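# Return crashed labware to assigned deck bays, close lid

## Task

After a crashed run, put every plate and block into a bay that the deck table assigns to its type, and seat the culture plate's lid all the way down on that plate. Each plate or block must finish lying flat within its bay's corner pieces, with its cut corner at the back left. Anything that stays in place only because the robot holds it does not count, so release everything and move the grippers away at the end.

## Robot and tools

Robot: two Doosan M1013 arms, left_arm and right_arm, each with a Robotiq 140 two-finger gripper. Their bases sit at (-0.085, +0.479, 0) for left_arm and (-0.076, -0.441, 0) for right_arm, both turned very slightly about z. Names are just labels, not image sides.

Scene frame: origin on the table top midway between the arms, +x out over the table, +z up, left_arm on the +y side. All positions are metres, orientations are quaternions written w, x, y, z. A gripper's fingers point along its own +z and close along its own y. end_effector_position is the spot between the pads when shut; closed fingertips extend about 33 mm past it (about 9 mm when fully open), and closing pushes the tips about 24 mm further out, so keep that clearance above surfaces. Printed hand positions can be a bit wrong, more so far from the base.

Deck: bays are named row then column (bay 23 = row 2, column 3). Row 1 is nearest the arms, row 4 farthest; column 1 is on the +y (left) side, column 4 on the -y side, and column 4 floors sit higher. Assigned bays: sealed 96-well plate 11, 12, 13; sealed deep-well block 21; sealed 384-well plate 32; culture plate with lid 41; all others empty. Items start with the cut corner toward back left. The lid goes over the culture plate body. Only the camera images tell where ware actually is.

Row format (used by execute_actions and move): one flat list of 20 numbers covering both arms, even if one arm is idle. Order: left x, y, z, qw, qx, qy, qz, left gripper position, force_limit, speed, then the same ten for the right arm. x, y, z and the quaternion are an absolute target pose for that gripper in the scene frame, not an offset. Gripper position, force_limit and speed each lie in [-1, 1]. Position +1 is fully open (140 mm), the pads touch near -0.8, and -1 closes until blocked. force_limit runs from about 14 N at -1 through 60 N at 0 to 107 N at +1. speed runs from about 30 mm/s at -1 to 250 mm/s at +1. Resending an arm's last three gripper numbers leaves it unchanged; a 0 is a real command. To hold an arm still, resend its full pose from the last result before it stopped, plus its gripper numbers. Reuse your own quaternion rather than the drifted reported one.

execute_actions(actions): a list of up to 15 actions; each action is a table of up to 15 rows, one row per 1/30 s step, the last row repeating to fill 15 steps (0.5 s). Each step the command is clipped to within 70 mm and 16 degrees of the measured hand, so far targets take several actions. A target more than 0.6 m from the hand along any hand axis gets the action refused for both arms; if the first action fails this, or any action is malformed, nothing runs. An empty list just returns state and images.

move(target, speed, stop_force, blocking): target is one 20-number row as above. Each gripper travels a straight line to its pose; paths finish together and last 0.5 to 10 s. speed is m/s, 0.002 to 0.5 (default 0.25), turning up to twice that in rad/s. Paths ignore obstacles and the other arm. stop_force, 20 to 80 N, one value for both arms, ends an arm's path when push against its motion rises by that much; use it only slowly, not while the gripper rotates, not to lift off something it presses on, and not before 0.2 s of scene time. Arms are stiff: aiming even slightly beyond a firm contact without it can fault. blocking=false returns after 0.5 s; then poll with wait(0) or call stop before sending more motion; it cannot combine with stop_force.

wait(seconds): 0 to 10, arms keep their last command. stop(): brakes a running move; fingers continue. zoom_image(camera, region): enlarges [x0, y0, x1, y1] pixels (max 504x504) of cam_head_left, cam_head_right (504x504), cam_left_wrist or cam_right_wrist (616x616, fisheye). read_manual(section): licence text only. finished_scene(scene): ends scene 1 or 2 for good; call only once everything is placed, released and clear.

Results: state line per arm with pose and velocities; Hand target lines; step readings with HELD marking blocked steps; a move: line with the ending (done, off_target, moving, held, contact, fault) and limits (paced = pose clipped, held = steps blocked, after which the arm may surge). object_status: 0 moving, 1 blocked while opening, 2 blocked while closing (a grip), 3 reached position or pads met. Confirm 2 after closing. To tighten a grip, raise force_limit and nudge position, e.g. -1 to -0.98. position_measured is in counts, 3 open to 230 closed. 'pose unreachable' means the clearance check altered that arm's command.

Avoid: pushing or knocking anything off the table (fails the task), letting the arms collide, hard pushes or slams, drops and slips. Contact torque at joint load limits (waist and shoulder 306, elbow 144, wrist joints 40.5 N m) or 144 N external force halts that arm for 10 s. Holding loads heats motors; heed MOTOR HOT warnings. Parts you hold may be tugged briefly.

Each tool is called after "Call:" by a JSON object that holds its "name" and its "arguments".

## Session

Call:
{"name": "execute_actions", "arguments": {"actions": []}}

Scene clock: 0.00 s.
left_arm: end_effector_position=(+0.5661, +0.4914, +0.3215) position_measured=3 object_status=3 end_effector_quat_wxyz=(+0.000, +1.000, +0.010, -0.000) end_effector_velocity=(+0.001, -0.000, +0.000) end_effector_angular_velocity=(-0.000, -0.002, +0.001) | right_arm: end_effector_position=(+0.5704, -0.3640, +0.3219) position_measured=3 object_status=3 end_effector_quat_wxyz=(+0.000, +0.998, +0.060, +0.000) end_effector_velocity=(+0.000, +0.000, -0.000) end_effector_angular_velocity=(-0.000, -0.000, -0.001)
Joint positions: left_arm=[-0.054  0.165  1.604 -0.001  1.373  1.517] | right_arm=[-0.055  0.165  1.604 -0.001  1.373  1.516]
Joint velocities: left_arm=[-0.    -0.    -0.     0.    -0.001 -0.001] | right_arm=[ 0.     0.     0.    -0.    -0.     0.001]
Hand target (left_arm): +0.566, +0.491, +0.322; +0.000, +1.000, +0.010, -0.000
Hand target (right_arm): +0.570, -0.364, +0.322; +0.000, +0.998, +0.060, +0.000

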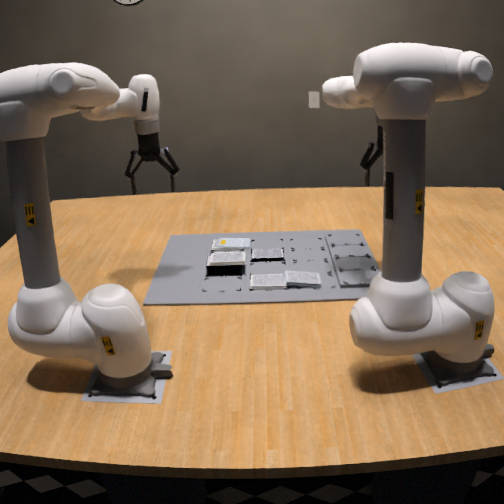

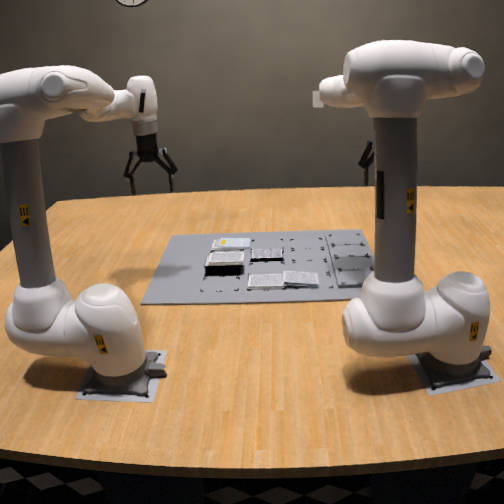

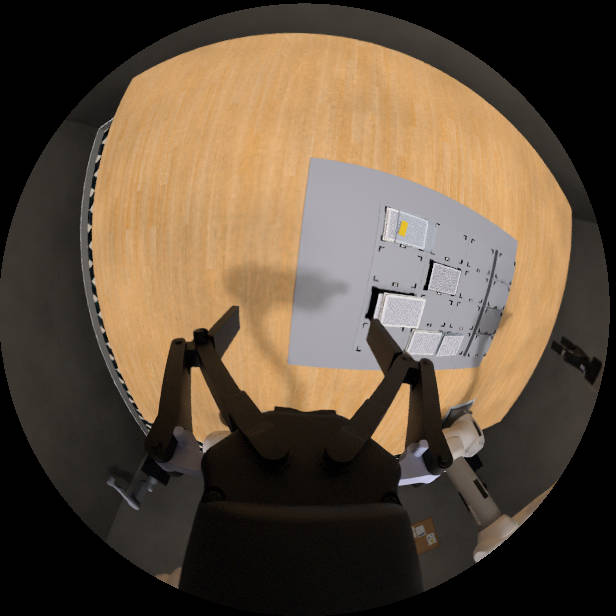

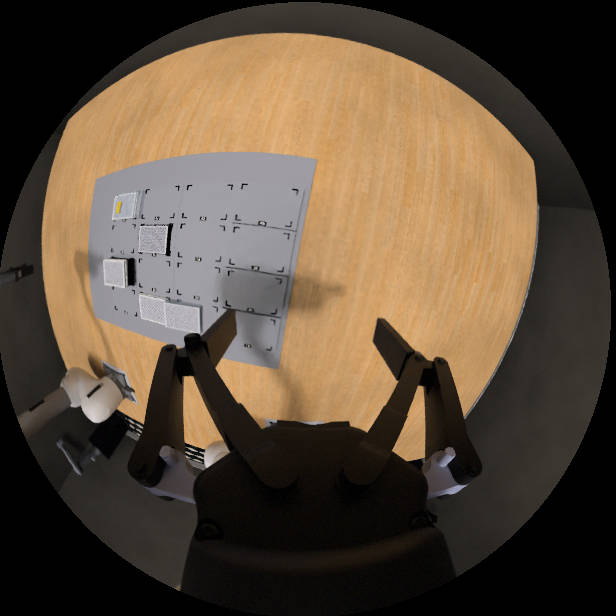

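Call:
{"name": "zoom_image", "arguments": {"camera": "cam_head_left", "region": [140, 220, 400, 310]}}

Call:
{"name": "zoom_image", "arguments": {"camera": "cam_left_wrist", "region": [290, 150, 530, 380]}}

Region (140, 220, 400, 310) of cam_head_left's 504x504 image, scaled by 1.938, with more detail than that image has; it fills the top 174 rows of this view, and the rest is white.

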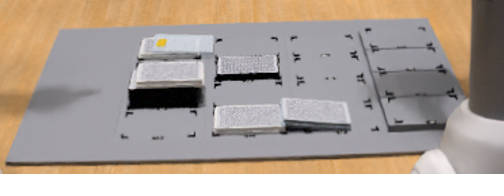

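Region (290, 150, 530, 380) of cam_left_wrist's 616x616 image, scaled by 2.100, with more detail than that image has; it fills the top 483 rows of this view, and the rest is white.

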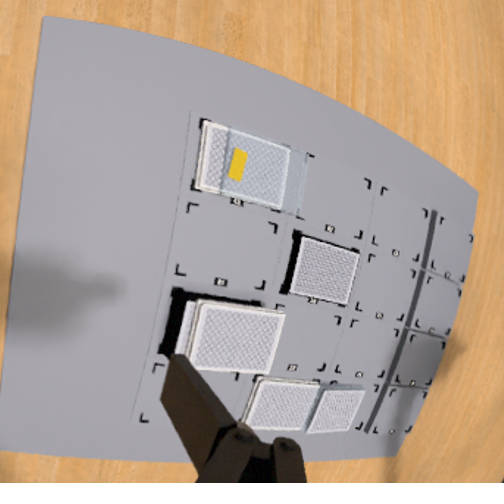

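Call:
{"name": "move", "arguments": {"target": [0.5,0.1,0.3,0,1,0,0,1,0,0,0.5704,-0.364,0.3219,0,0.998,0.06,0,1,0,0]}}

Call:
{"name": "zoom_image", "arguments": {"camera": "cam_left_wrist", "region": [130, 100, 530, 420]}}

Scene clock: 2.37 s.
left_arm: end_effector_position=(+0.4992, +0.0997, +0.2999) position_measured=3 object_status=3 end_effector_quat_wxyz=(-0.000, +1.000, -0.000, -0.000) end_effector_velocity=(-0.000, +0.000, -0.001) end_effector_angular_velocity=(+0.000, +0.001, +0.000) | right_arm: end_effector_position=(+0.5704, -0.3640, +0.3219) position_measured=3 object_status=3 end_effector_quat_wxyz=(-0.000, +0.998, +0.060, +0.000) end_effector_velocity=(+0.000, +0.000, +0.000) end_effector_angular_velocity=(-0.000, -0.001, +0.002)
Joint positions: left_arm=[-0.646  0.244  1.546  0.     1.352  0.945] | right_arm=[-0.055  0.165  1.603  0.     1.373  1.515]
Joint velocities: left_arm=[ 0.     0.001  0.001 -0.001 -0.     0.   ] | right_arm=[ 0.    -0.    -0.    -0.    -0.001 -0.001]
Hand target (left_arm): +0.499, +0.100, +0.300; -0.000, +1.000, +0.000, -0.000
Hand target (right_arm): +0.570, -0.364, +0.322; -0.000, +0.998, +0.060, +0.000
Off the commanded pose (left_arm): 0.001 m, 0 deg.
Off the commanded pose (right_arm): 0.000 m, 0 deg.
move: done
camera_calibration (this result's frames):
cam_left_wrist: T_world_to_cam=[[0.092507, -0.995679, -0.00815659, 0.0586463], [-0.919751, -0.0885851, 0.382375, 0.369989], [-0.381445, -0.0278703, -0.923971, 0.669875], [0, 0, 0, 1]] pos_world=[0.590393, 0.109838, 0.477949]
cam_right_wrist: T_world_to_cam=[[0.193812, -0.980549, 0.0309982, -0.479406], [-0.925615, -0.172301, 0.33697, 0.376828], [-0.325074, -0.0940011, -0.941005, 0.631801], [0, 0, 0, 1]] pos_world=[0.647095, -0.345763, 0.482409]

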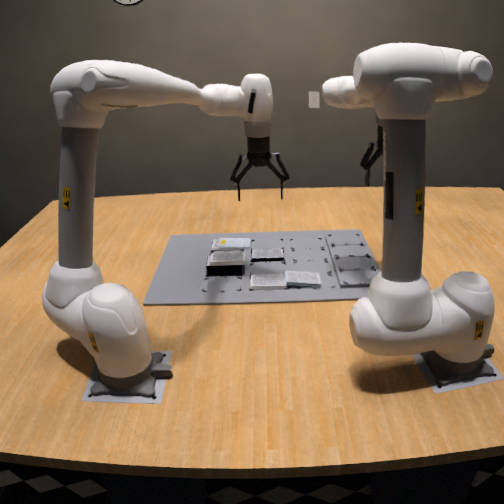

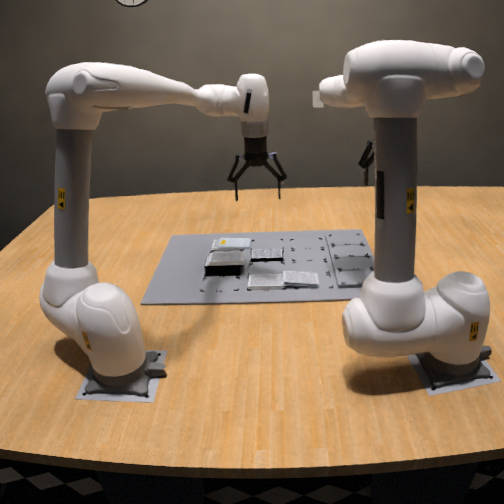

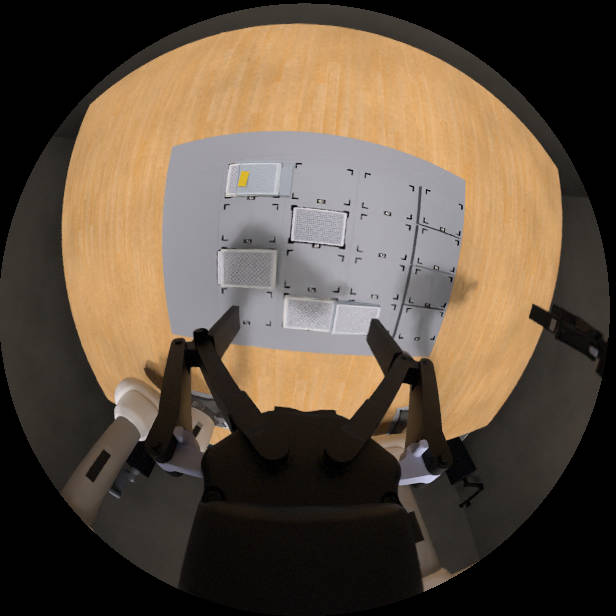

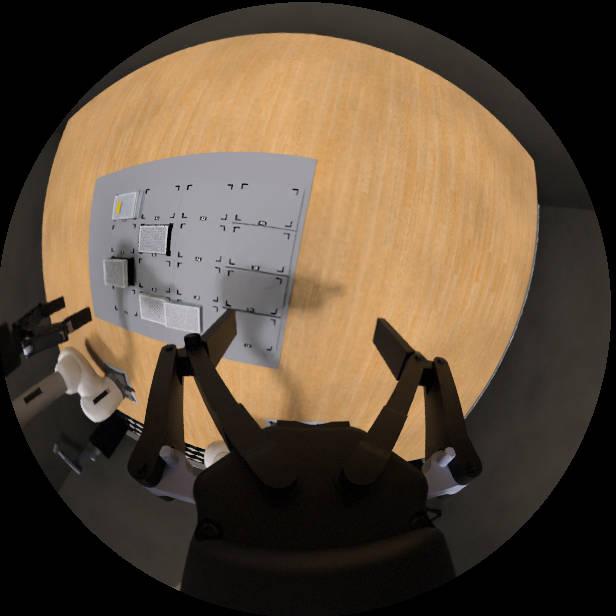

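Region (130, 100, 530, 420) of cam_left_wrist's 616x616 image, scaled by 1.260, with more detail than that image has; it fills the top 403 rows of this view, and the rest is white.

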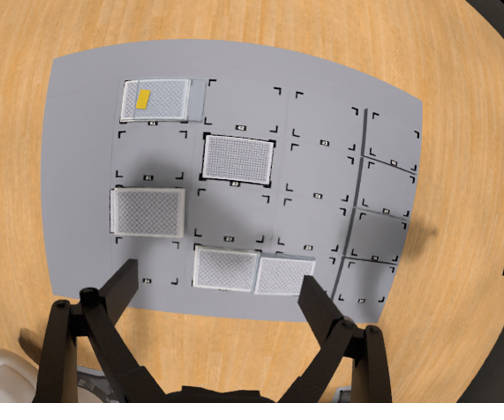

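Call:
{"name": "zoom_image", "arguments": {"camera": "cam_left_wrist", "region": [200, 150, 400, 350]}}

Region (200, 150, 400, 350) of cam_left_wrist's 616x616 image, scaled by 2.520, with more detail than that image has.

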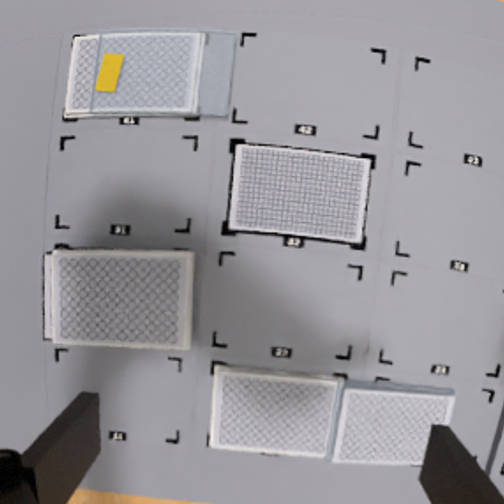

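Call:
{"name": "move", "arguments": {"target": [0.46,0.227,0.2,0,1,0,0,1,0,0,0.5704,-0.364,0.3219,0,0.998,0.06,0,1,0,0]}}

Call:
{"name": "zoom_image", "arguments": {"camera": "cam_left_wrist", "region": [180, 120, 480, 420]}}

Scene clock: 4.73 s.
left_arm: end_effector_position=(+0.4602, +0.2272, +0.2001) position_measured=3 object_status=3 end_effector_quat_wxyz=(-0.000, +1.000, +0.000, +0.000) end_effector_velocity=(-0.000, -0.000, -0.000) end_effector_angular_velocity=(-0.001, +0.001, +0.000) | right_arm: end_effector_position=(+0.5704, -0.3640, +0.3219) position_measured=3 object_status=3 end_effector_quat_wxyz=(-0.000, +0.998, +0.060, +0.000) end_effector_velocity=(-0.000, -0.000, +0.000) end_effector_angular_velocity=(-0.000, +0.001, -0.000)
Joint positions: left_arm=[-0.511  0.147  1.854  0.     1.14   1.08 ] | right_arm=[-0.055  0.165  1.603  0.     1.373  1.515]
Joint velocities: left_arm=[ 0.     0.     0.001 -0.002 -0.001  0.001] | right_arm=[-0.    -0.    -0.    -0.     0.001  0.   ]
Hand target (left_arm): +0.460, +0.227, +0.200; +0.000, +1.000, +0.000, +0.000
Hand target (right_arm): +0.570, -0.364, +0.322; -0.000, +0.998, +0.060, -0.000
Off the commanded pose (left_arm): 0.000 m, 0 deg.
Off the commanded pose (right_arm): 0.000 m, 0 deg.
move: done
camera_calibration (this result's frames):
cam_left_wrist: T_world_to_cam=[[0.0927093, -0.995662, -0.00785912, 0.18825], [-0.919979, -0.0886759, 0.381806, 0.383821], [-0.380846, -0.0281667, -0.924209, 0.566197], [0, 0, 0, 1]] pos_world=[0.551288, 0.237417, 0.37822]
cam_right_wrist: T_world_to_cam=[[0.193812, -0.980549, 0.0309981, -0.479406], [-0.925615, -0.172301, 0.33697, 0.376828], [-0.325075, -0.0940012, -0.941005, 0.631802], [0, 0, 0, 1]] pos_world=[0.647095, -0.345763, 0.48241]

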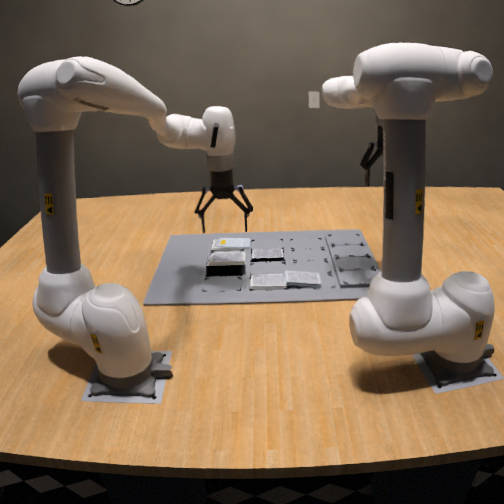

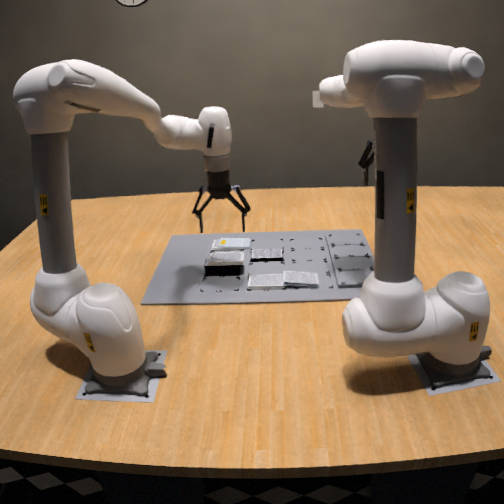

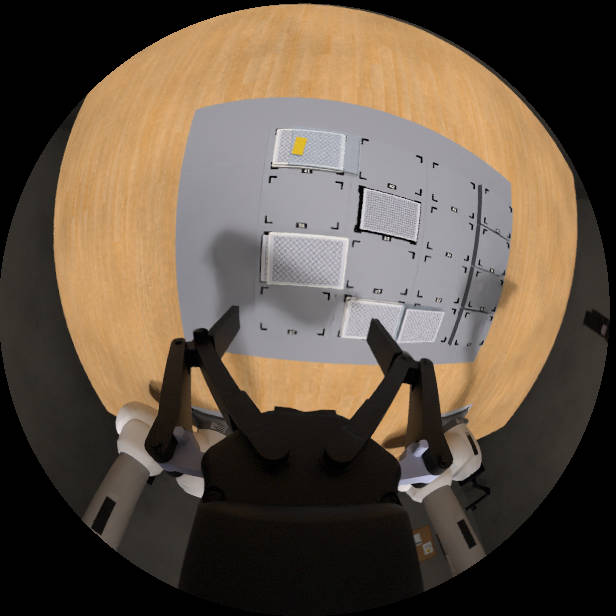

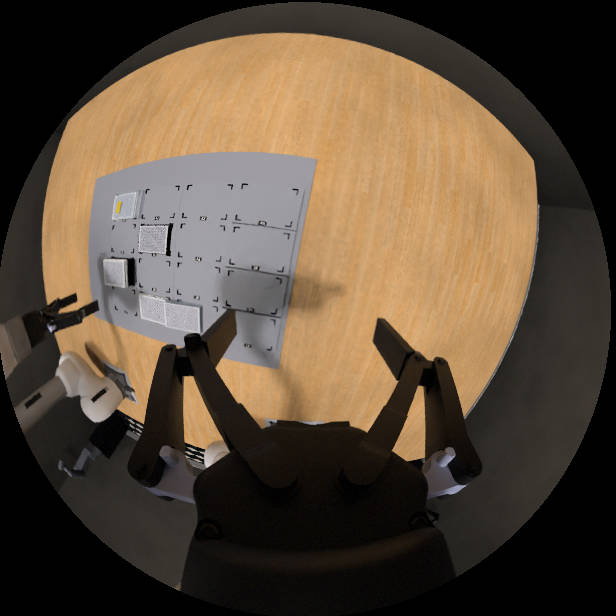

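Region (180, 120, 480, 420) of cam_left_wrist's 616x616 image, scaled by 1.680, with more detail than that image has.

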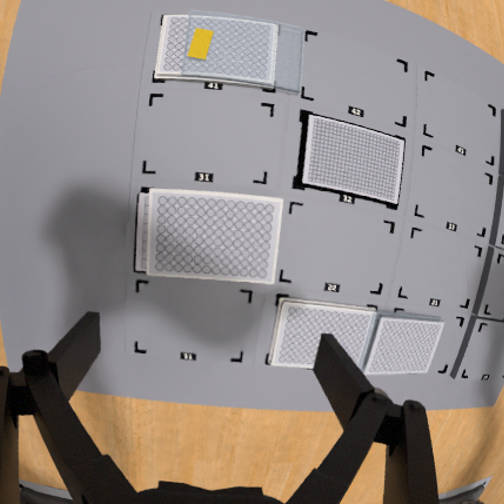

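Call:
{"name": "move", "arguments": {"target": [0.508,0.233,0.095,0,1,0,0,1,0,0,0.5704,-0.364,0.3219,0,0.998,0.06,0,1,0,0], "speed": 0.15}}

Call:
{"name": "zoom_image", "arguments": {"camera": "cam_left_wrist", "region": [160, 180, 460, 420]}}

Call:
{"name": "zoom_image", "arguments": {"camera": "cam_head_left", "region": [170, 200, 290, 300]}}

Scene clock: 6.27 s.
left_arm: end_effector_position=(+0.5079, +0.2330, +0.0948) position_measured=3 object_status=3 end_effector_quat_wxyz=(-0.000, +1.000, +0.000, -0.000) end_effector_velocity=(+0.000, -0.001, +0.000) end_effector_angular_velocity=(-0.001, +0.001, +0.003) | right_arm: end_effector_position=(+0.5704, -0.3640, +0.3219) position_measured=3 object_status=3 end_effector_quat_wxyz=(-0.000, +0.998, +0.060, +0.000) end_effector_velocity=(+0.000, -0.000, +0.000) end_effector_angular_velocity=(-0.000, -0.000, +0.000)
Joint positions: left_arm=[-0.468  0.296  1.88   0.     0.965  1.123] | right_arm=[-0.055  0.165  1.603  0.     1.373  1.515]
Joint velocities: left_arm=[-0.     0.001 -0.002 -0.002  0.    -0.002] | right_arm=[-0.    -0.     0.    -0.    -0.    -0.001]
Hand target (left_arm): +0.508, +0.233, +0.095; -0.000, +1.000, +0.000, +0.000
Hand target (right_arm): +0.570, -0.364, +0.322; -0.000, +0.998, +0.060, -0.000
Off the commanded pose (left_arm): 0.000 m, 0 deg.
Off the commanded pose (right_arm): 0.000 m, 0 deg.
move: done
camera_calibration (this result's frames):
cam_left_wrist: T_world_to_cam=[[0.0927669, -0.995657, -0.00784327, 0.188798], [-0.919869, -0.0887153, 0.382061, 0.468341], [-0.381097, -0.0282278, -0.924104, 0.487341], [0, 0, 0, 1]] pos_world=[0.599022, 0.243283, 0.2729]
cam_right_wrist: T_world_to_cam=[[0.193812, -0.980549, 0.0309981, -0.479406], [-0.925615, -0.172301, 0.33697, 0.376828], [-0.325075, -0.0940011, -0.941005, 0.631802], [0, 0, 0, 1]] pos_world=[0.647095, -0.345763, 0.48241]

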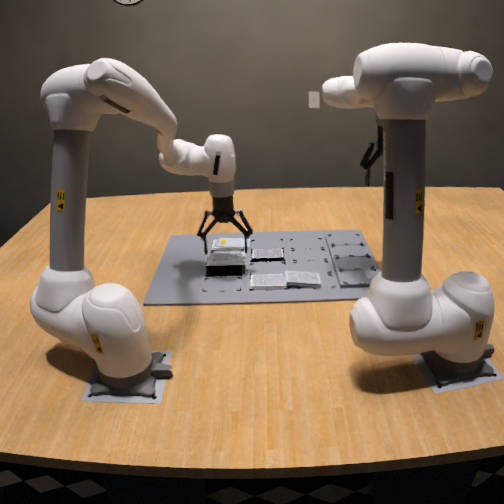

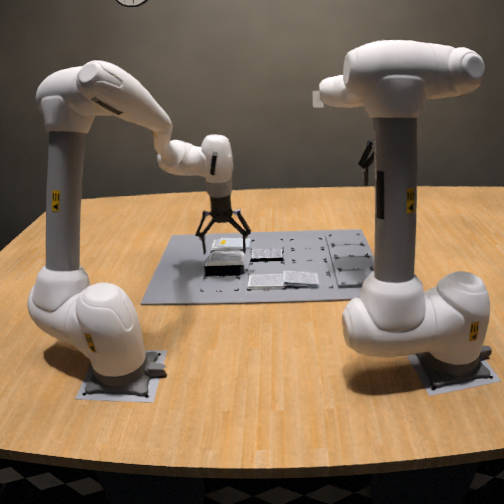

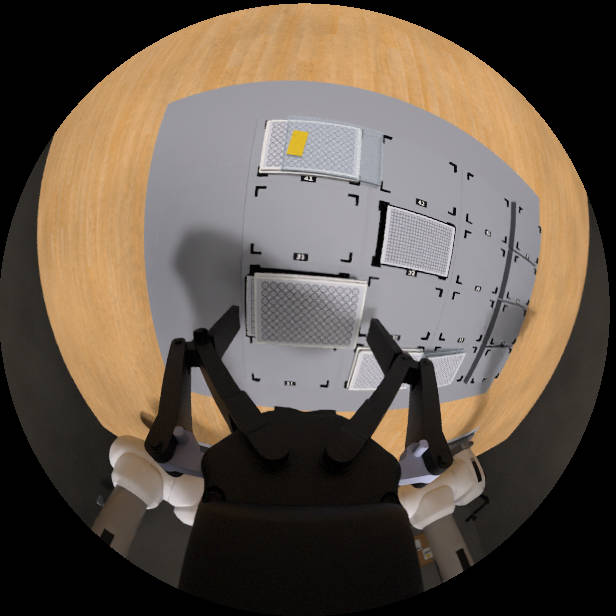

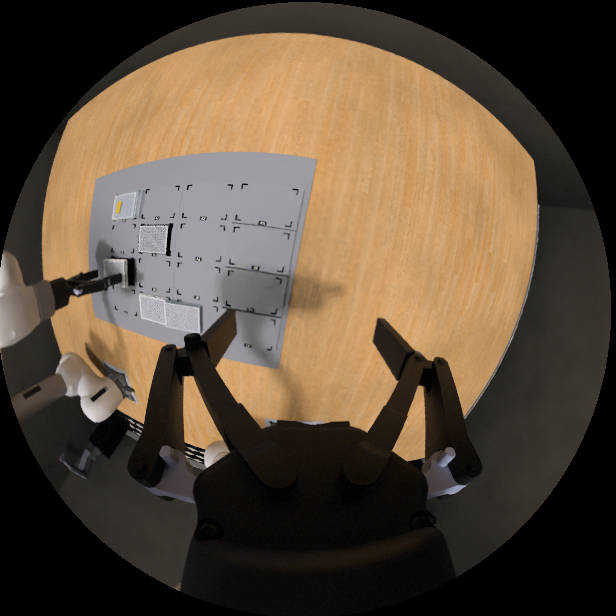

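Region (160, 180, 460, 420) of cam_left_wrist's 616x616 image, scaled by 1.680, with more detail than that image has; it fills the top 403 rows of this view, and the rest is white.

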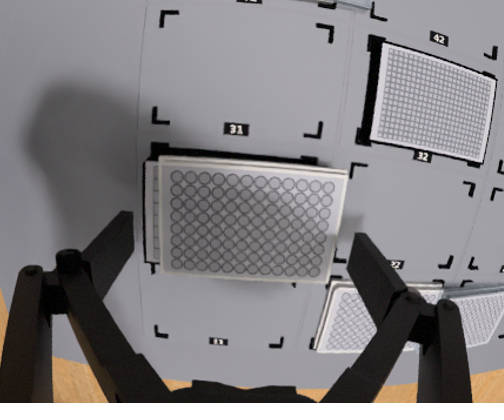

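Region (170, 200, 290, 300) of cam_head_left's 504x504 image, scaled by 4.200, with more detail than that image has.

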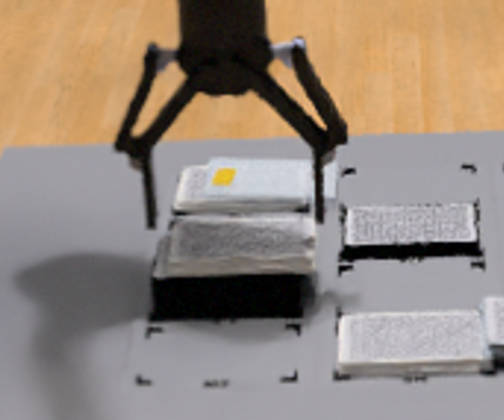

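Call:
{"name": "move", "arguments": {"target": [0.508,0.229,0.072,0,1,0,0,1,0,0,0.5704,-0.364,0.3219,0,0.998,0.06,0,1,0,0], "speed": 0.05}}

Call:
{"name": "zoom_image", "arguments": {"camera": "cam_left_wrist", "region": [160, 180, 460, 420]}}

Call:
{"name": "zoom_image", "arguments": {"camera": "cam_head_left", "region": [170, 200, 290, 300]}}

Call:
{"name": "zoom_image", "arguments": {"camera": "cam_right_wrist", "region": [40, 220, 200, 340]}}

Scene clock: 7.50 s.
left_arm: end_effector_position=(+0.5080, +0.2291, +0.0719) position_measured=3 object_status=3 end_effector_quat_wxyz=(-0.000, +1.000, -0.000, -0.000) end_effector_velocity=(+0.000, -0.000, +0.000) end_effector_angular_velocity=(-0.001, -0.000, +0.001) | right_arm: end_effector_position=(+0.5704, -0.3640, +0.3219) position_measured=3 object_status=3 end_effector_quat_wxyz=(-0.000, +0.998, +0.060, +0.000) end_effector_velocity=(+0.000, -0.000, +0.000) end_effector_angular_velocity=(-0.000, -0.001, +0.000)
Joint positions: left_arm=[-0.473  0.321  1.895  0.     0.925  1.118] | right_arm=[-0.055  0.165  1.603  0.     1.373  1.515]
Joint velocities: left_arm=[ 0.    -0.    -0.    -0.001 -0.    -0.   ] | right_arm=[-0.    -0.    -0.    -0.    -0.001 -0.   ]
Hand target (left_arm): +0.508, +0.229, +0.072; -0.000, +1.000, +0.000, +0.000
Hand target (right_arm): +0.570, -0.364, +0.322; -0.000, +0.998, +0.060, -0.000
Off the commanded pose (left_arm): 0.000 m, 0 deg.
Off the commanded pose (right_arm): 0.000 m, 0 deg.
move: done
camera_calibration (this result's frames):
cam_left_wrist: T_world_to_cam=[[0.0925902, -0.995673, -0.00790191, 0.184742], [-0.919892, -0.0885751, 0.382039, 0.476753], [-0.381086, -0.0281042, -0.924113, 0.466053], [0, 0, 0, 1]] pos_world=[0.599062, 0.239269, 0.250007]
cam_right_wrist: T_world_to_cam=[[0.193812, -0.980549, 0.0309981, -0.479406], [-0.925615, -0.172301, 0.33697, 0.376828], [-0.325075, -0.0940011, -0.941005, 0.631802], [0, 0, 0, 1]] pos_world=[0.647095, -0.345763, 0.48241]

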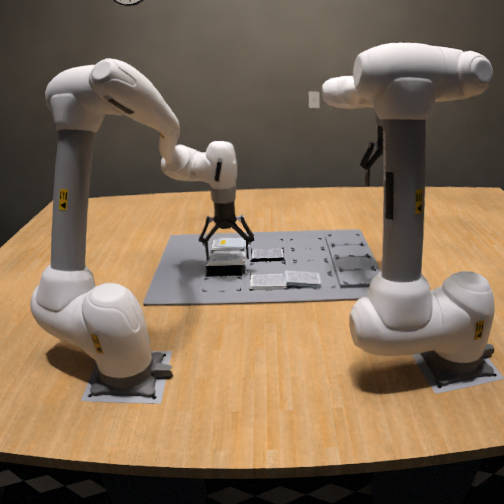

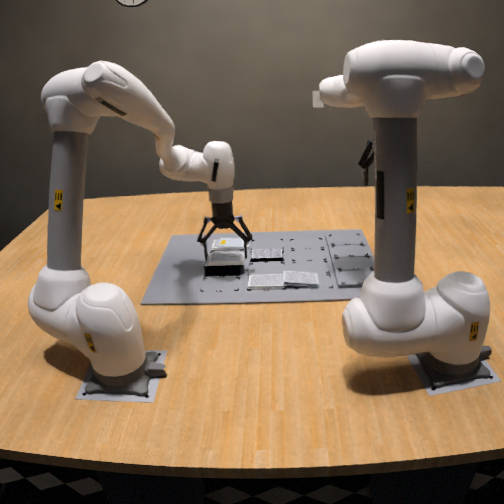

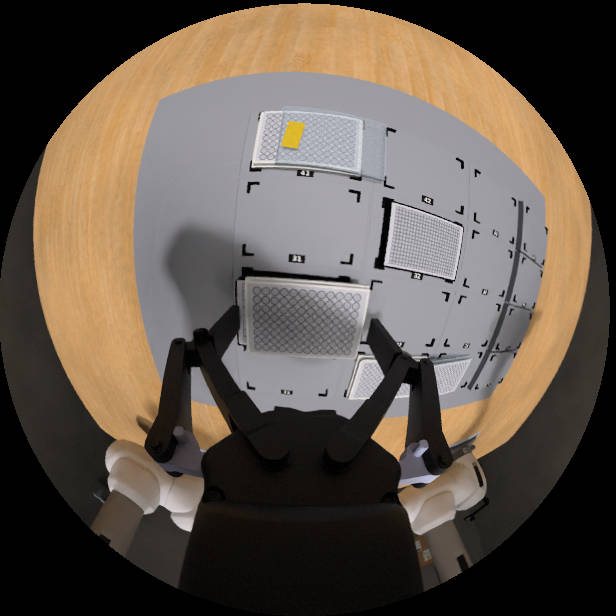

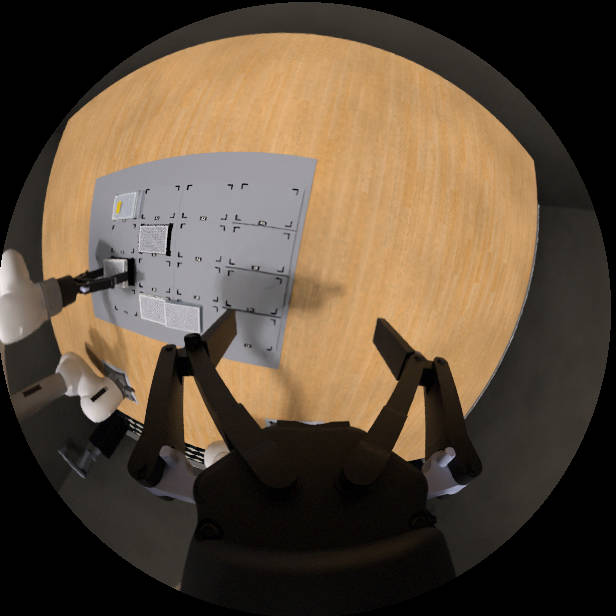

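Region (160, 180, 460, 420) of cam_left_wrist's 616x616 image, scaled by 1.680, with more detail than that image has; it fills the top 403 rows of this view, and the rest is white.

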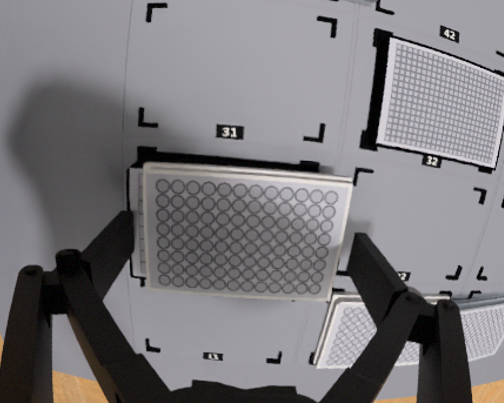

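Region (170, 200, 290, 300) of cam_head_left's 504x504 image, scaled by 4.200, with more detail than that image has.

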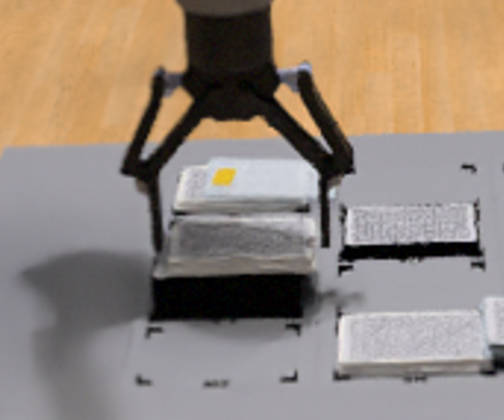

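Region (40, 220, 200, 340) of cam_right_wrist's 616x616 image, scaled by 3.150, with more detail than that image has; it fills the top 378 rows of this view, and the rest is white.

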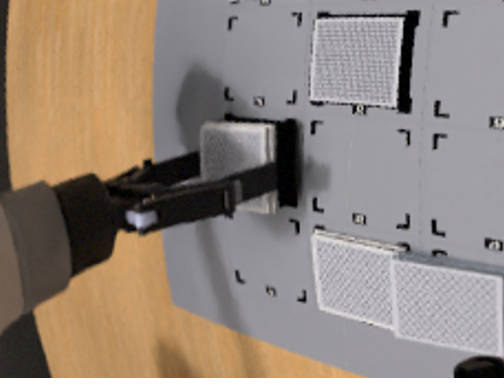

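Call:
{"name": "move", "arguments": {"target": [0.508,0.229,0.045,0,1,0,0,1,0,0,0.5704,-0.364,0.3219,0,0.998,0.06,0,1,0,0], "speed": 0.006, "stop_force": 20}}

Call:
{"name": "zoom_image", "arguments": {"camera": "cam_left_wrist", "region": [160, 180, 460, 420]}}

Scene clock: 9.93 s.
left_arm: end_effector_position=(+0.5080, +0.2290, +0.0606) position_measured=3 object_status=3 end_effector_quat_wxyz=(-0.000, +1.000, +0.000, -0.000) end_effector_velocity=(-0.000, -0.000, +0.001) end_effector_angular_velocity=(-0.000, +0.001, -0.000) | right_arm: end_effector_position=(+0.5704, -0.3640, +0.3219) position_measured=3 object_status=3 end_effector_quat_wxyz=(-0.000, +0.998, +0.060, +0.000) end_effector_velocity=(-0.000, -0.000, -0.000) end_effector_angular_velocity=(+0.000, +0.001, -0.001)
Joint positions: left_arm=[-0.473  0.333  1.904  0.     0.905  1.118] | right_arm=[-0.055  0.165  1.603  0.     1.373  1.515]
Joint velocities: left_arm=[ 0.    -0.001 -0.001 -0.001  0.002  0.001] | right_arm=[-0.     0.     0.     0.     0.     0.001]
Hand target (left_arm): +0.508, +0.229, +0.061; -0.000, +1.000, +0.000, +0.000
Hand target (right_arm): +0.570, -0.364, +0.322; -0.000, +0.998, +0.060, -0.000
Off the commanded pose (left_arm): 0.016 m, 0 deg.
Off the commanded pose (right_arm): 0.000 m, 0 deg.
move: contact (left_arm)
camera_calibration (this result's frames):
cam_left_wrist: T_world_to_cam=[[0.092604, -0.995672, -0.00788246, 0.184638], [-0.919902, -0.0885812, 0.382012, 0.481081], [-0.381056, -0.0281247, -0.924124, 0.45559], [0, 0, 0, 1]] pos_world=[0.599055, 0.239267, 0.238699]
cam_right_wrist: T_world_to_cam=[[0.193812, -0.980549, 0.0309983, -0.479406], [-0.925615, -0.172301, 0.33697, 0.376828], [-0.325075, -0.0940013, -0.941005, 0.631802], [0, 0, 0, 1]] pos_world=[0.647095, -0.345763, 0.48241]

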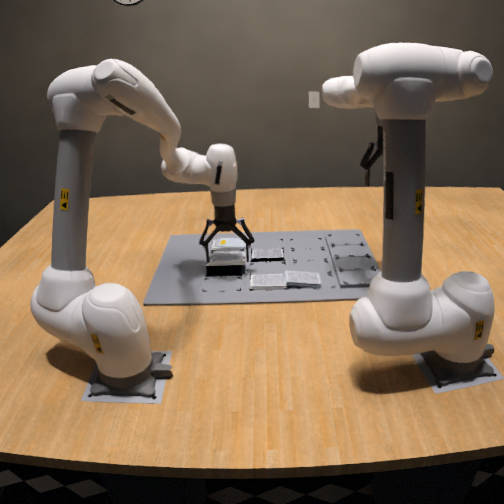

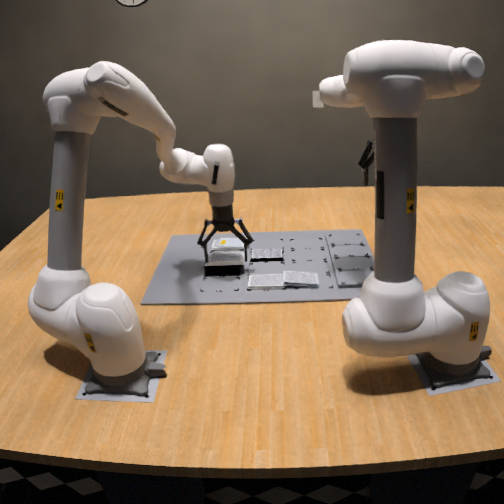

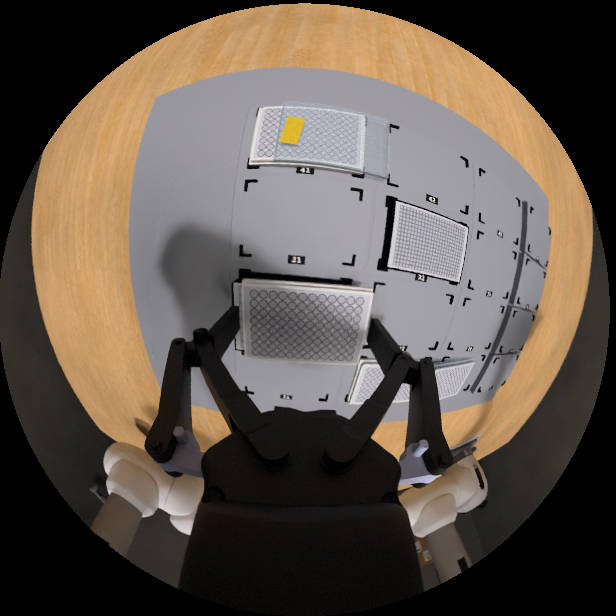

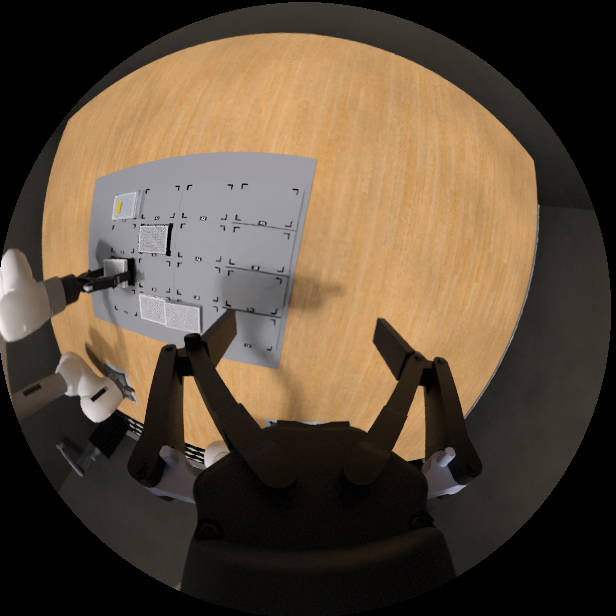

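Region (160, 180, 460, 420) of cam_left_wrist's 616x616 image, scaled by 1.680, with more detail than that image has; it fills the top 403 rows of this view, and the rest is white.

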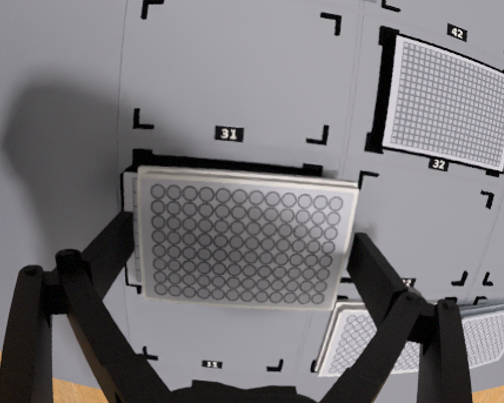

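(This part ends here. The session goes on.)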